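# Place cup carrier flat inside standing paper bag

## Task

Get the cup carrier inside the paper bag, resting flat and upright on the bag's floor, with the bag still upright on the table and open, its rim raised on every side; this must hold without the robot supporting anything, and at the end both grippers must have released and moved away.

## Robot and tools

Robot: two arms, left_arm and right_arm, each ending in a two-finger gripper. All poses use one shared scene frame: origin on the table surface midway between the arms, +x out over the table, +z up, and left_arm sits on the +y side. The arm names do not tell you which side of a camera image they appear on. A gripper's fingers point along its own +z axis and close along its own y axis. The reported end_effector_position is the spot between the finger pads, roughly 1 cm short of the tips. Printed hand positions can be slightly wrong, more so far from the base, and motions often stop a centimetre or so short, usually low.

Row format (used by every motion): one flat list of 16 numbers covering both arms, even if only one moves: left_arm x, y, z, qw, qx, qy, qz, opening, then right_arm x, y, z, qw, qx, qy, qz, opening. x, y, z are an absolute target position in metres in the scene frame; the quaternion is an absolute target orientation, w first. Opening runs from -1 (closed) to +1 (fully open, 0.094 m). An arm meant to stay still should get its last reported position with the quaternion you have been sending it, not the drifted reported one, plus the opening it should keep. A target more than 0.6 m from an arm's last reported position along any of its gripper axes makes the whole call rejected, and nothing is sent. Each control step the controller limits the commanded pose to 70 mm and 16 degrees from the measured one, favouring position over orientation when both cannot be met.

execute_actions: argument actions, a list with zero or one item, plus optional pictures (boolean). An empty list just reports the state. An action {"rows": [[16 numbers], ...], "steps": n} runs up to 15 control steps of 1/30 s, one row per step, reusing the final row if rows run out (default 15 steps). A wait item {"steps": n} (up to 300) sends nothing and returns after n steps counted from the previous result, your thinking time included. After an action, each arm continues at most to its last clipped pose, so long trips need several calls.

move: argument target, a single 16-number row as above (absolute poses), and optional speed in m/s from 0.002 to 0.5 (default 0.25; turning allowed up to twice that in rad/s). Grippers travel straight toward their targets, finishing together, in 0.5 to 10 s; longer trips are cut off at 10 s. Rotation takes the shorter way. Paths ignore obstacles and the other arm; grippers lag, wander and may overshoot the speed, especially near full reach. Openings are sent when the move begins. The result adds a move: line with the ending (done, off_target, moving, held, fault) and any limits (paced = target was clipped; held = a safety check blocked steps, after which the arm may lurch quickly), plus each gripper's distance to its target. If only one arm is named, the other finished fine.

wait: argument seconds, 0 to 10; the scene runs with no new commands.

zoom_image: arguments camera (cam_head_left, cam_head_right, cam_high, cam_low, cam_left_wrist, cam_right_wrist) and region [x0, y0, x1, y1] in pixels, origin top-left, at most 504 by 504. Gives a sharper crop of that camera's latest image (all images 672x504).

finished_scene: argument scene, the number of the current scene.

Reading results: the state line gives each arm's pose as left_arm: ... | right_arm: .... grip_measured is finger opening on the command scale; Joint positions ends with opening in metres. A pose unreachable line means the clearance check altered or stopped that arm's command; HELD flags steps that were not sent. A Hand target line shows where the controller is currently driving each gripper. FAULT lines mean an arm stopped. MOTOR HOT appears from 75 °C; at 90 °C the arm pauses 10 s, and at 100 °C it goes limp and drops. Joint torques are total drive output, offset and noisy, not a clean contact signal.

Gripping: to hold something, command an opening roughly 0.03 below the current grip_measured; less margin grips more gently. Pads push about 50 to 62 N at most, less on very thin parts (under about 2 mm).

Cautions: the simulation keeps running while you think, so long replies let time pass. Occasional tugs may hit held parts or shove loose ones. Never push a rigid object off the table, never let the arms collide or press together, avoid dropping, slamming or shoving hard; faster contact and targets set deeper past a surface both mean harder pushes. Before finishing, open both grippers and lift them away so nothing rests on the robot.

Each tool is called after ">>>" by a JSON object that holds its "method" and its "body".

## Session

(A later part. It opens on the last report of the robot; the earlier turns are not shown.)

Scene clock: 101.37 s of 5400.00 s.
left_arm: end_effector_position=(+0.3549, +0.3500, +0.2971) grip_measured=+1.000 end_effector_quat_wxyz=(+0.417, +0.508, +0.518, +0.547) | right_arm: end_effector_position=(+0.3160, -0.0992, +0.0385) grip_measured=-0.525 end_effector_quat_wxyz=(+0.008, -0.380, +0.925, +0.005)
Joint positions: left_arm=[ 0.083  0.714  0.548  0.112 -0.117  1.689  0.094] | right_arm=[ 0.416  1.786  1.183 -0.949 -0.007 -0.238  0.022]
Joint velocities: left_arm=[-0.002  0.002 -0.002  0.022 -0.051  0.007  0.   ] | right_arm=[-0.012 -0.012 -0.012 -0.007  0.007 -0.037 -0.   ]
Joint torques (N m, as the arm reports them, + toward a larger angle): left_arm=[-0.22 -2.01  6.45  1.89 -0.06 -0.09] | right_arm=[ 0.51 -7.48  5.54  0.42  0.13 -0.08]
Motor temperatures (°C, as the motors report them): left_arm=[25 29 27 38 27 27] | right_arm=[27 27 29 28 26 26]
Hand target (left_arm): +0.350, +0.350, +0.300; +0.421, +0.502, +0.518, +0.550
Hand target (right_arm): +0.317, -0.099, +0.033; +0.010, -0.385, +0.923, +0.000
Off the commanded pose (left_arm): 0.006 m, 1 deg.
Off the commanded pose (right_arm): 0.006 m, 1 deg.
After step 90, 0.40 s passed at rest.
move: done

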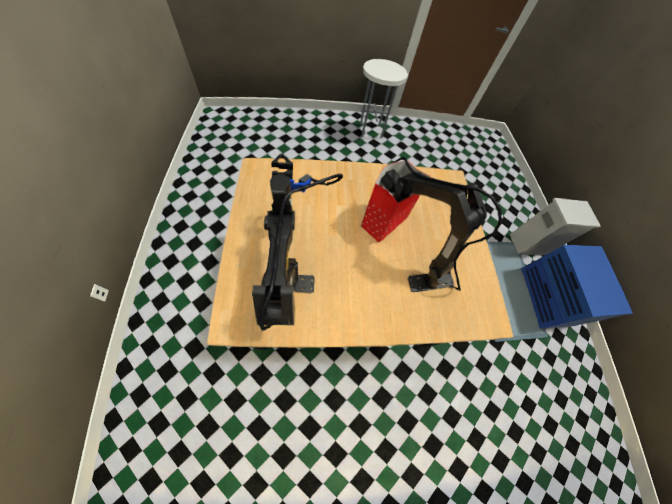

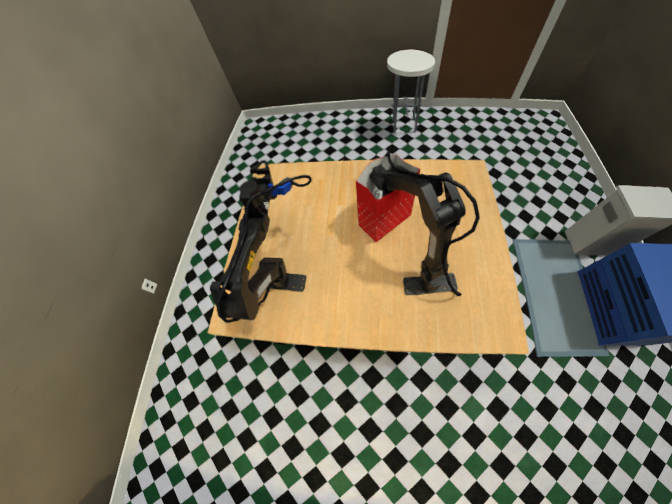

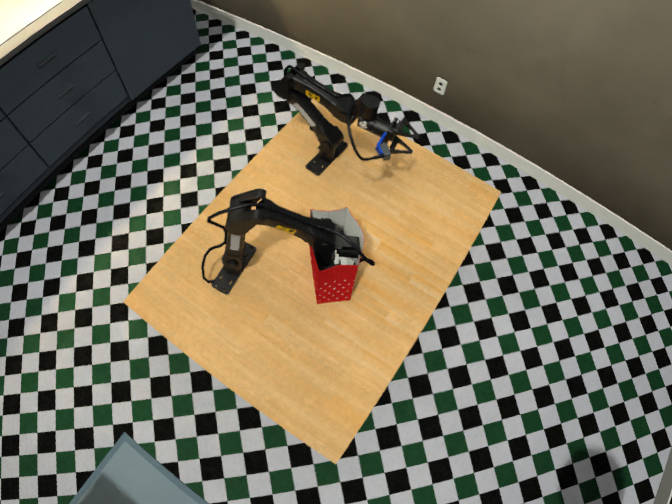

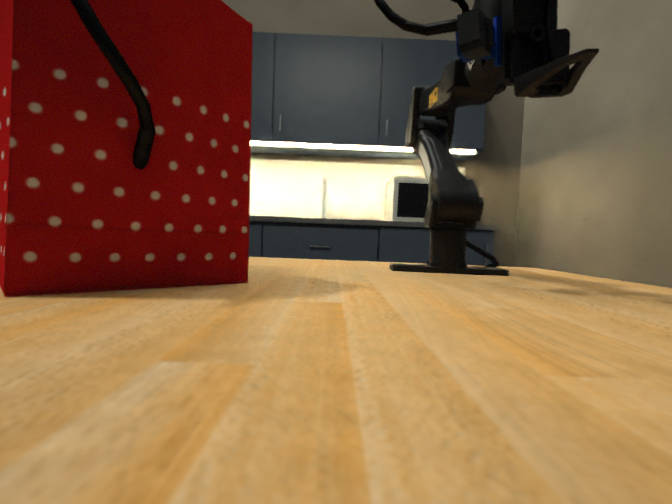

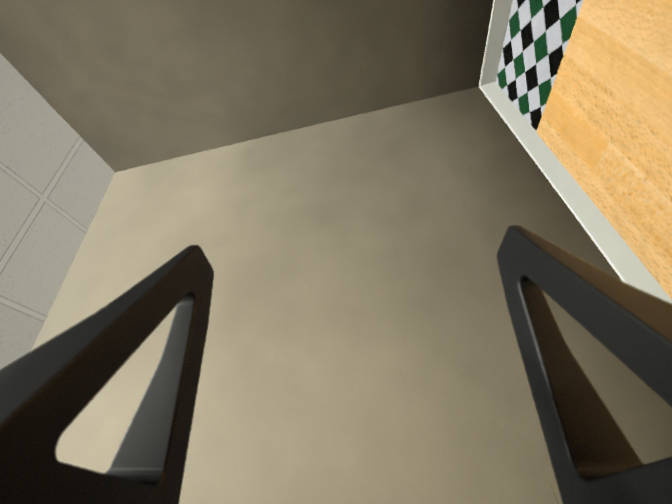

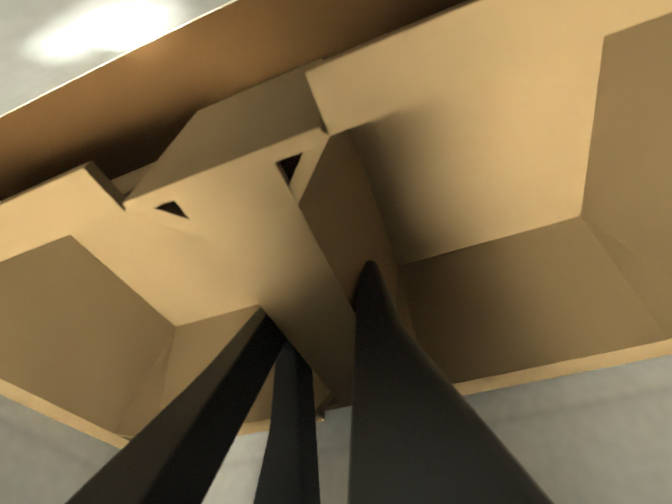

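>>> {"method": "move", "body": {"target": [0.35,0.35,0.3,0.421,0.502,0.518,0.55,1,0.318,-0.098,0.033,0.01,-0.385,0.923,0,0]}}

>>> {"method": "move", "body": {"target": [0.35,0.35,0.3,0.421,0.502,0.518,0.55,1,0.325,-0.093,0.2,0.08,-0.383,0.92,0.02,0], "speed": 0.12}}

>>> {"method": "move", "body": {"target": [0.35,0.35,0.3,0.421,0.502,0.518,0.55,1,0.335,-0.085,0.38,0.35,-0.355,0.865,0.05,0], "speed": 0.15}}

Scene clock: 105.50 s of 5400.00 s.
left_arm: end_effector_position=(+0.3549, +0.3500, +0.2971) grip_measured=+1.000 end_effector_quat_wxyz=(+0.417, +0.508, +0.518, +0.547) | right_arm: end_effector_position=(+0.3162, -0.0991, +0.0385) grip_measured=-0.002 end_effector_quat_wxyz=(+0.009, -0.380, +0.925, +0.005)
Joint positions: left_arm=[ 0.083  0.714  0.548  0.112 -0.117  1.689  0.094] | right_arm=[ 0.416  1.786  1.183 -0.948 -0.007 -0.238  0.047]
Joint velocities: left_arm=[ 0.007 -0.002 -0.002 -0.022 -0.022 -0.022  0.   ] | right_arm=[ 0.002 -0.012 -0.002 -0.022  0.022 -0.022 -0.001]
Joint torques (N m, as the arm reports them, + toward a larger angle): left_arm=[-0.31 -2.07  6.45  1.89 -0.05 -0.09] | right_arm=[ 0.53 -7.16  6.01  0.44  0.12 -0.06]
Motor temperatures (°C, as the motors report them): left_arm=[25 29 27 38 27 27] | right_arm=[27 27 29 28 26 26]
Hand target (left_arm): +0.350, +0.350, +0.300; +0.421, +0.502, +0.518, +0.550
Hand target (right_arm): +0.318, -0.098, +0.033; +0.010, -0.385, +0.923, +0.000
Off the commanded pose (left_arm): 0.006 m, 1 deg.
Off the commanded pose (right_arm): 0.006 m, 1 deg.
After step 90, 0.43 s passed at rest.
move: done

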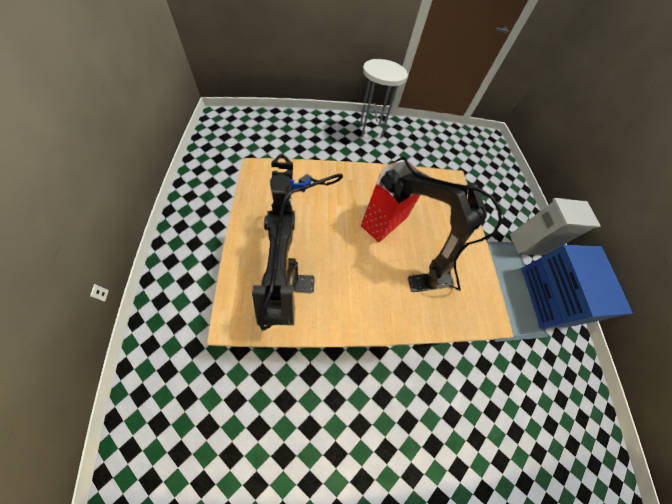

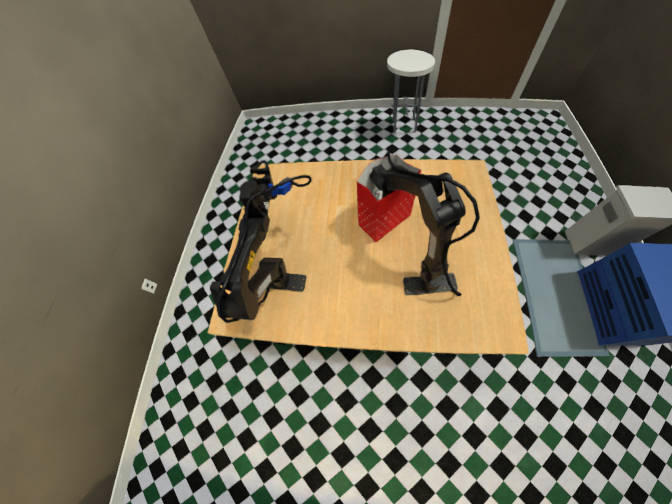

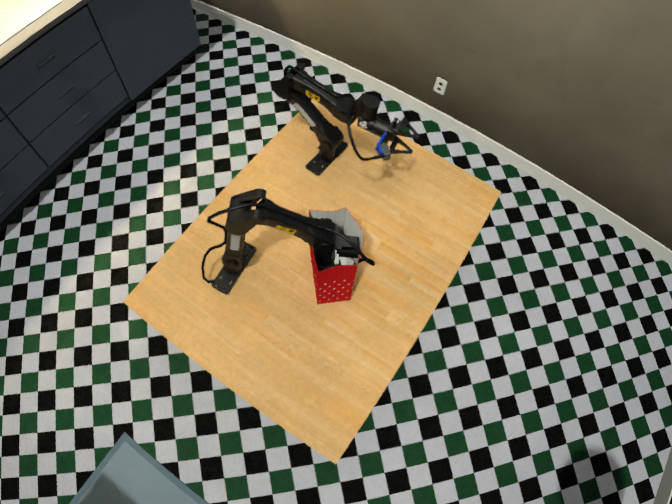

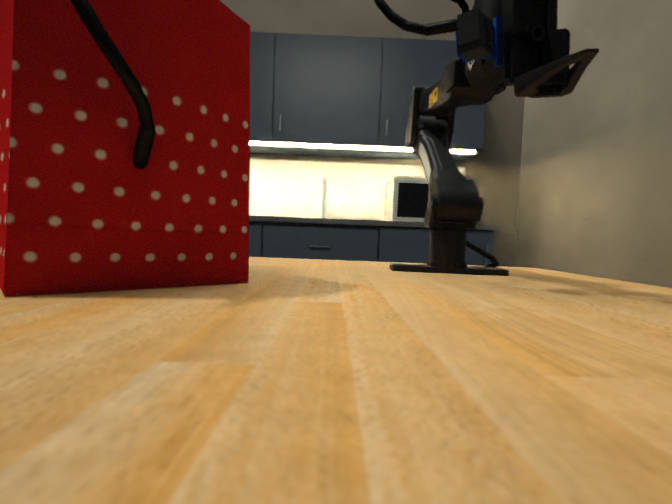

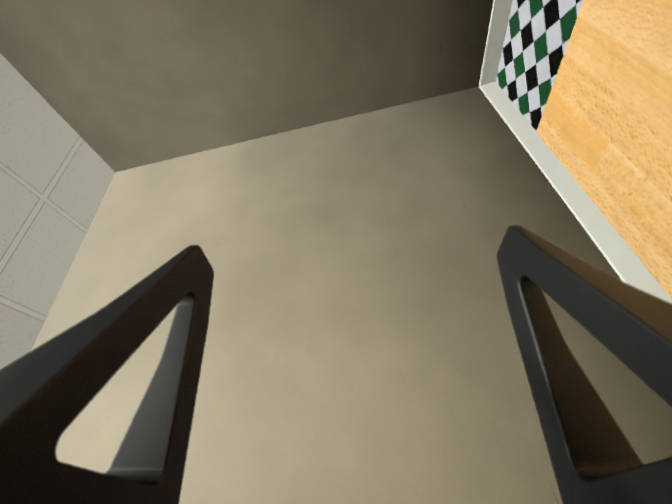

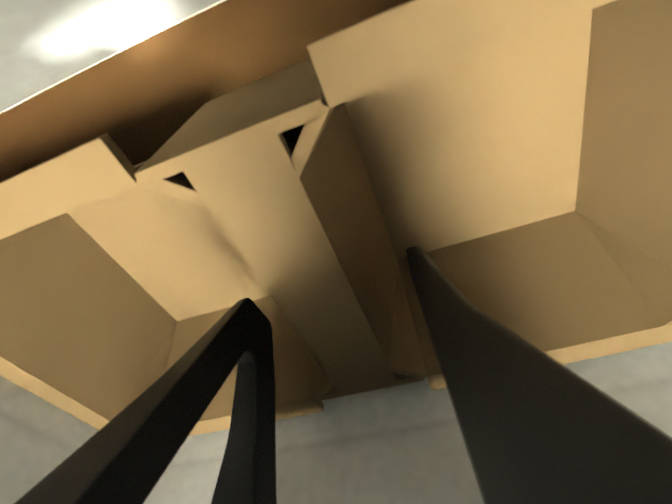

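Scene clock: 107.43 s of 5400.00 s.
left_arm: end_effector_position=(+0.3549, +0.3500, +0.2971) grip_measured=+1.000 end_effector_quat_wxyz=(+0.417, +0.508, +0.518, +0.547) | right_arm: end_effector_position=(+0.3271, -0.0921, +0.1864) grip_measured=-0.002 end_effector_quat_wxyz=(+0.064, -0.383, +0.921, +0.014)
Joint positions: left_arm=[ 0.083  0.714  0.548  0.112 -0.117  1.689  0.094] | right_arm=[ 0.416  1.687  1.654 -1.407 -0.009 -0.246  0.047]
Joint velocities: left_arm=[ 0.007 -0.012 -0.002  0.007  0.022  0.007  0.   ] | right_arm=[-0.002  0.007  0.002  0.007 -0.037 -0.066  0.001]
Joint torques (N m, as the arm reports them, + toward a larger angle): left_arm=[-0.33 -2.02  6.46  1.89 -0.02 -0.09] | right_arm=[-0.31 -9.4   9.58  0.3  -0.1  -0.06]
Motor temperatures (°C, as the motors report them): left_arm=[25 29 27 38 27 27] | right_arm=[27 27 29 28 26 26]
Hand target (left_arm): +0.350, +0.350, +0.300; +0.421, +0.502, +0.518, +0.550
Hand target (right_arm): +0.327, -0.092, +0.199; +0.080, -0.384, +0.920, +0.020
Off the commanded pose (left_arm): 0.006 m, 1 deg.
Off the commanded pose (right_arm): 0.014 m, 2 deg.
move: off_target (right_arm)

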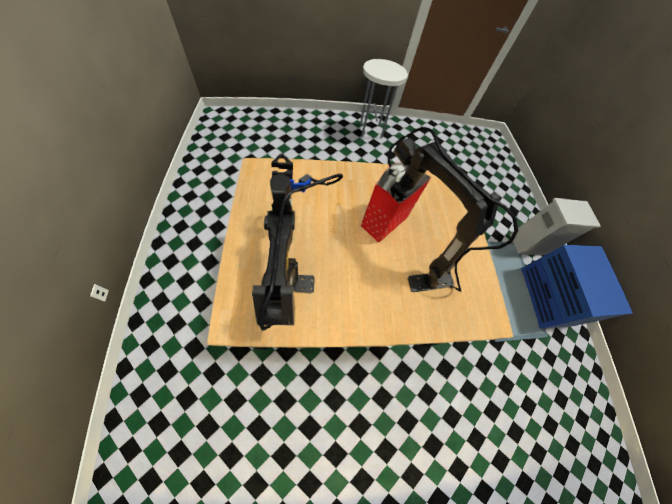

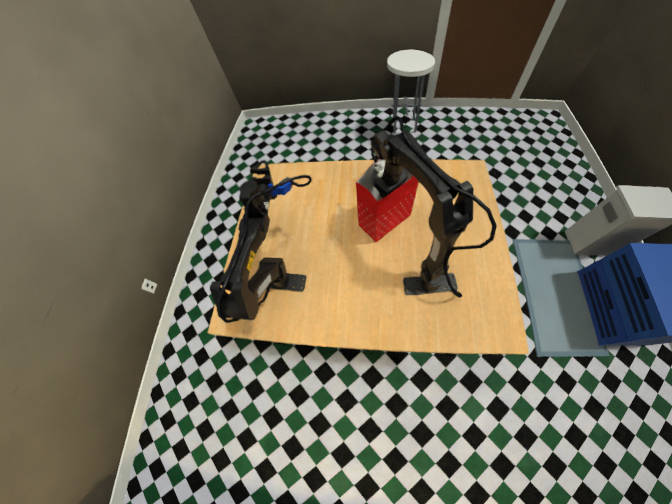

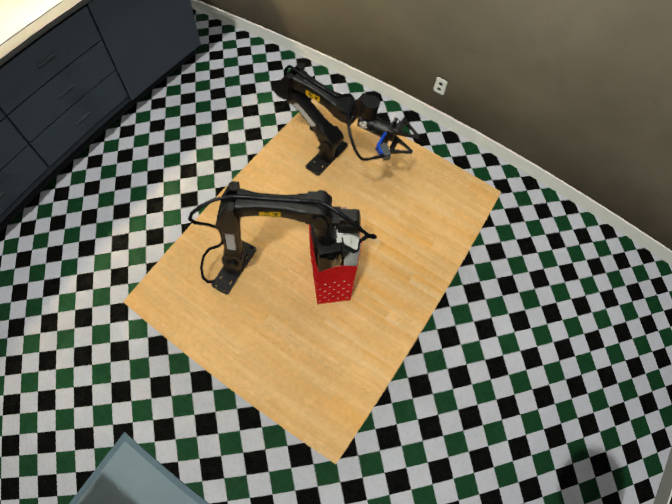

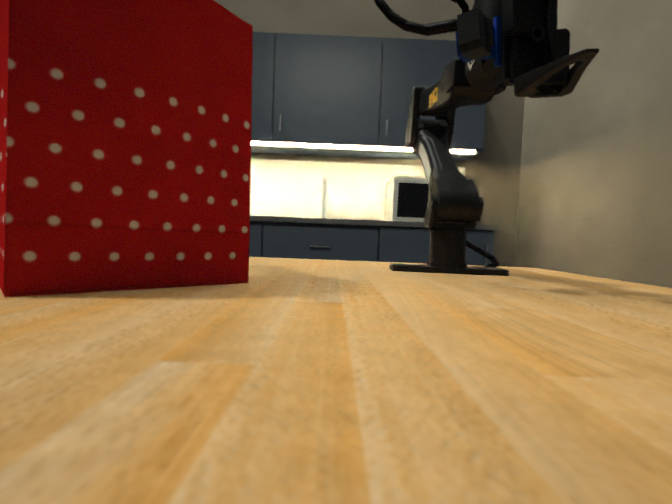

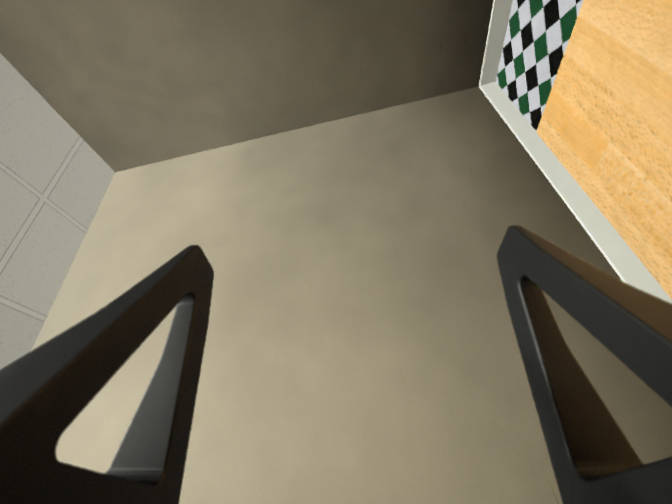

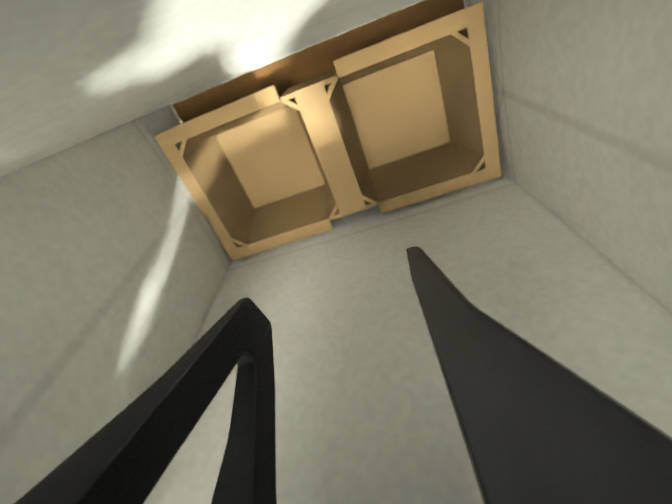

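Scene clock: 109.77 s of 5400.00 s.
left_arm: end_effector_position=(+0.3549, +0.3500, +0.2971) grip_measured=+1.000 end_effector_quat_wxyz=(+0.417, +0.508, +0.518, +0.547) | right_arm: end_effector_position=(+0.3450, -0.0828, +0.3631) grip_measured=-0.001 end_effector_quat_wxyz=(+0.328, -0.360, +0.872, +0.050)
Joint positions: left_arm=[ 0.083  0.714  0.548  0.112 -0.117  1.689  0.094] | right_arm=[ 0.416  1.541  2.064 -1.418 -0.002 -0.242  0.047]
Joint velocities: left_arm=[ 0.007 -0.007 -0.012 -0.095 -0.007  0.022  0.   ] | right_arm=[ 0.002  0.002 -0.007 -0.037 -0.037 -0.022  0.001]
Joint torques (N m, as the arm reports them, + toward a larger angle): left_arm=[-0.21 -1.99  6.51  1.87 -0.07 -0.07] | right_arm=[ 1.36 -7.45  8.69  1.37  0.13  0.05]
Motor temperatures (°C, as the motors report them): left_arm=[25 29 27 39 27 27] | right_arm=[27 27 29 28 26 26]
Hand target (left_arm): +0.350, +0.350, +0.300; +0.421, +0.502, +0.518, +0.550
Hand target (right_arm): +0.338, -0.083, +0.379; +0.350, -0.360, +0.863, +0.052
Off the commanded pose (left_arm): 0.006 m, 1 deg.
Off the commanded pose (right_arm): 0.020 m, 3 deg.
move: off_target (right_arm)

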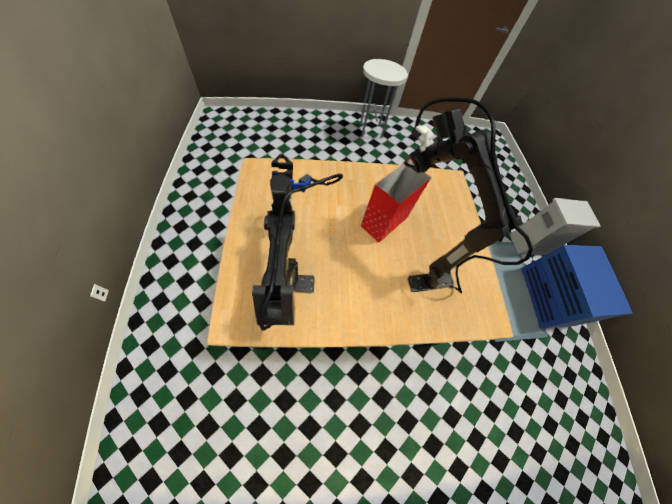

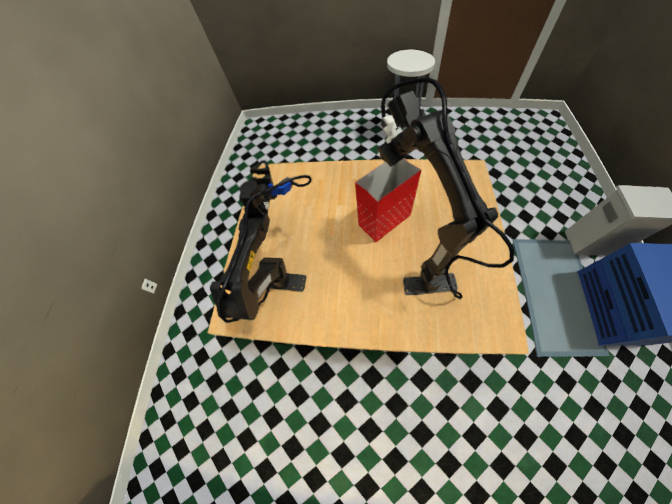

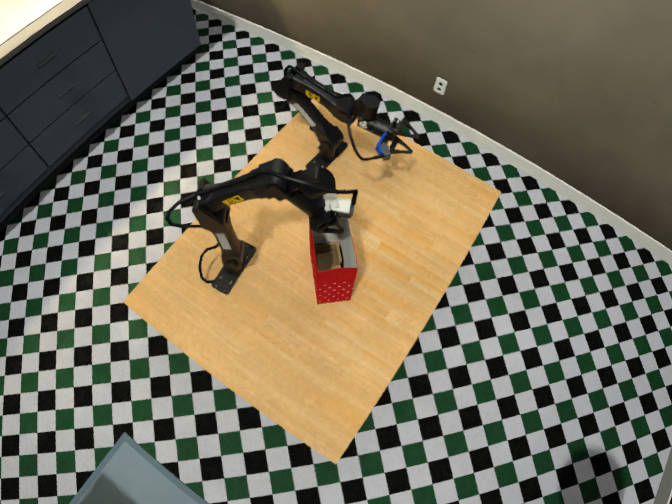

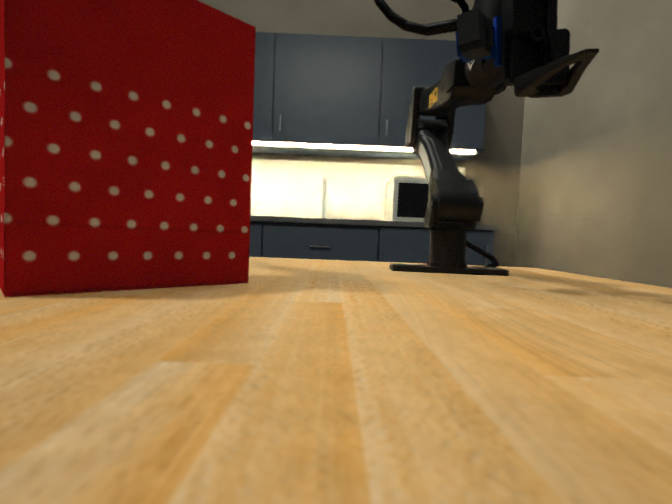

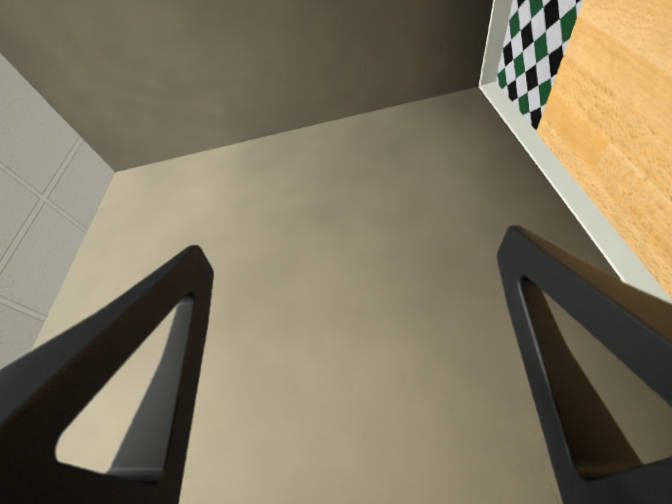

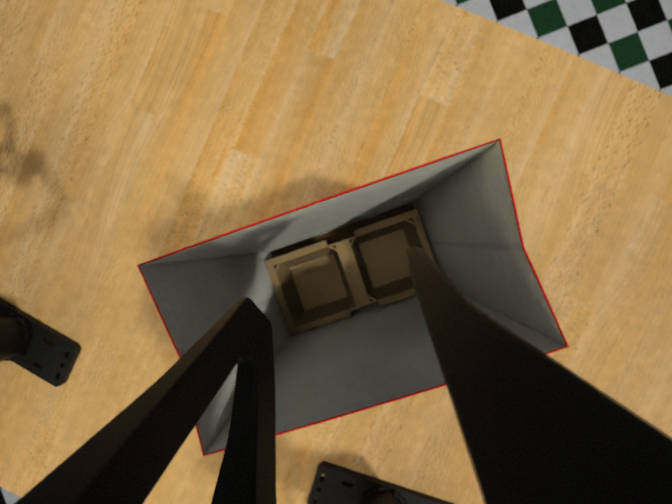

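>>> {"method": "move", "body": {"target": [0.35,0.35,0.3,0.421,0.502,0.518,0.55,1,0.3,-0.36,0.38,0.42,0.1,0.895,-0.1,0], "speed": 0.3}}

Scene clock: 113.63 s of 5400.00 s.
left_arm: end_effector_position=(+0.3549, +0.3500, +0.2971) grip_measured=+1.000 end_effector_quat_wxyz=(+0.417, +0.508, +0.518, +0.548) | right_arm: end_effector_position=(+0.3072, -0.3616, +0.3747) grip_measured=-0.001 end_effector_quat_wxyz=(+0.412, +0.104, +0.901, -0.088)
Joint positions: left_arm=[ 0.083  0.714  0.548  0.112 -0.117  1.69   0.094] | right_arm=[-0.518  1.138  1.675 -1.24  -0.05  -0.139  0.047]
Joint velocities: left_arm=[-0.007 -0.002 -0.027 -0.007 -0.051 -0.022  0.   ] | right_arm=[ 0.007  0.007 -0.002 -0.081 -0.022  0.051  0.001]
Joint torques (N m, as the arm reports them, + toward a larger angle): left_arm=[-0.22 -2.01  6.46  1.89 -0.07 -0.07] | right_arm=[-1.08 -3.68  4.84  1.92 -0.14 -0.1 ]
Motor temperatures (°C, as the motors report them): left_arm=[25 29 27 39 27 27] | right_arm=[27 27 29 29 26 26]
Hand target (left_arm): +0.350, +0.350, +0.300; +0.421, +0.502, +0.518, +0.550
Hand target (right_arm): +0.304, -0.362, +0.380; +0.426, +0.102, +0.894, -0.092
Off the commanded pose (left_arm): 0.006 m, 1 deg.
Off the commanded pose (right_arm): 0.009 m, 2 deg.
move: done

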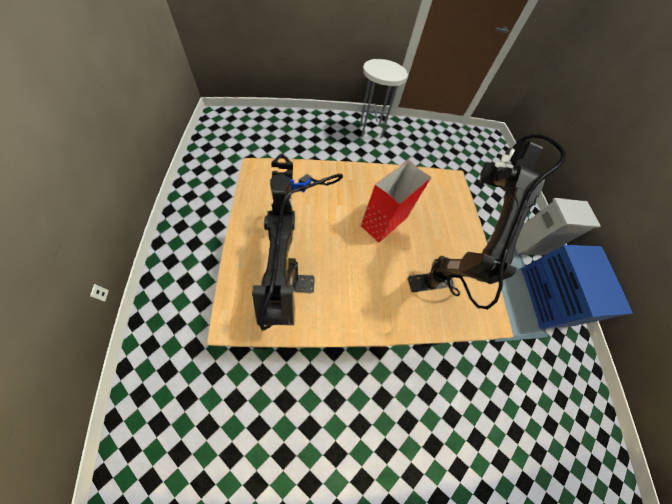

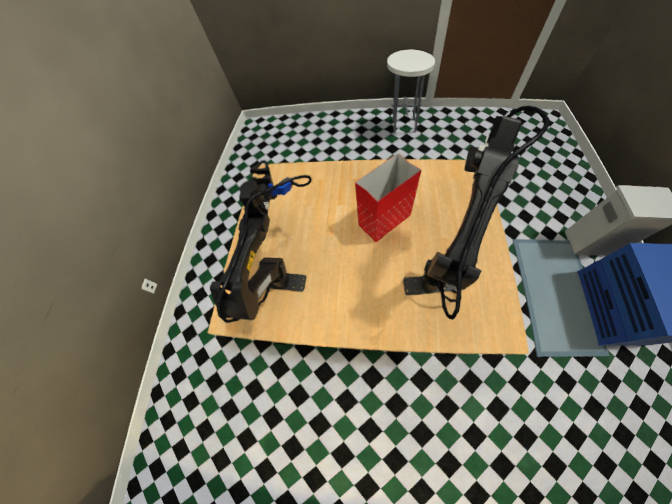

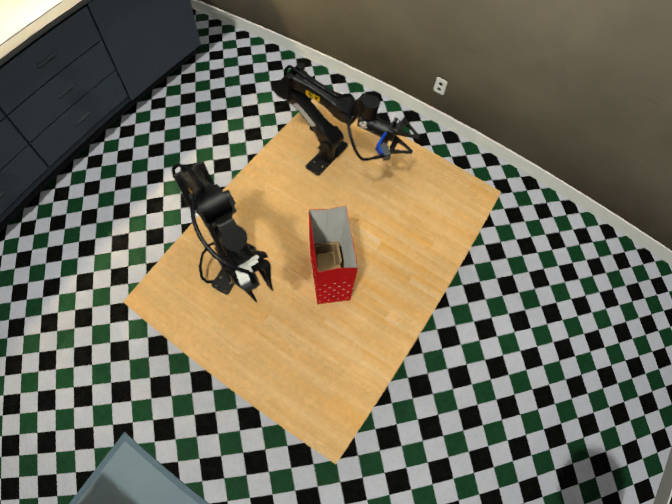

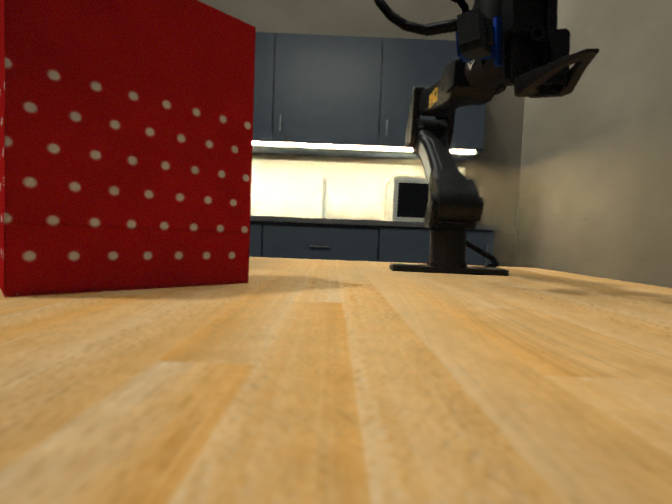

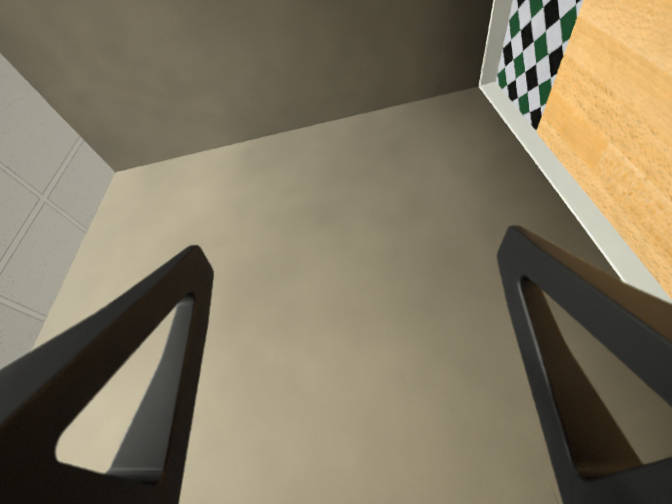

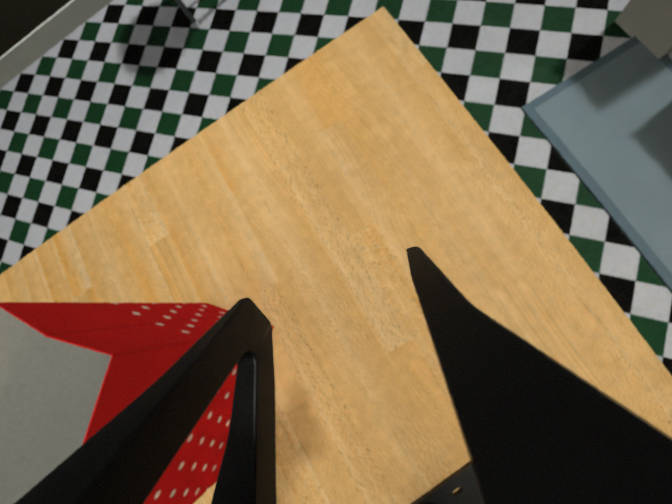

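>>> {"method": "finished_scene", "body": {"scene": 2}}

The scene is finished: the task was done.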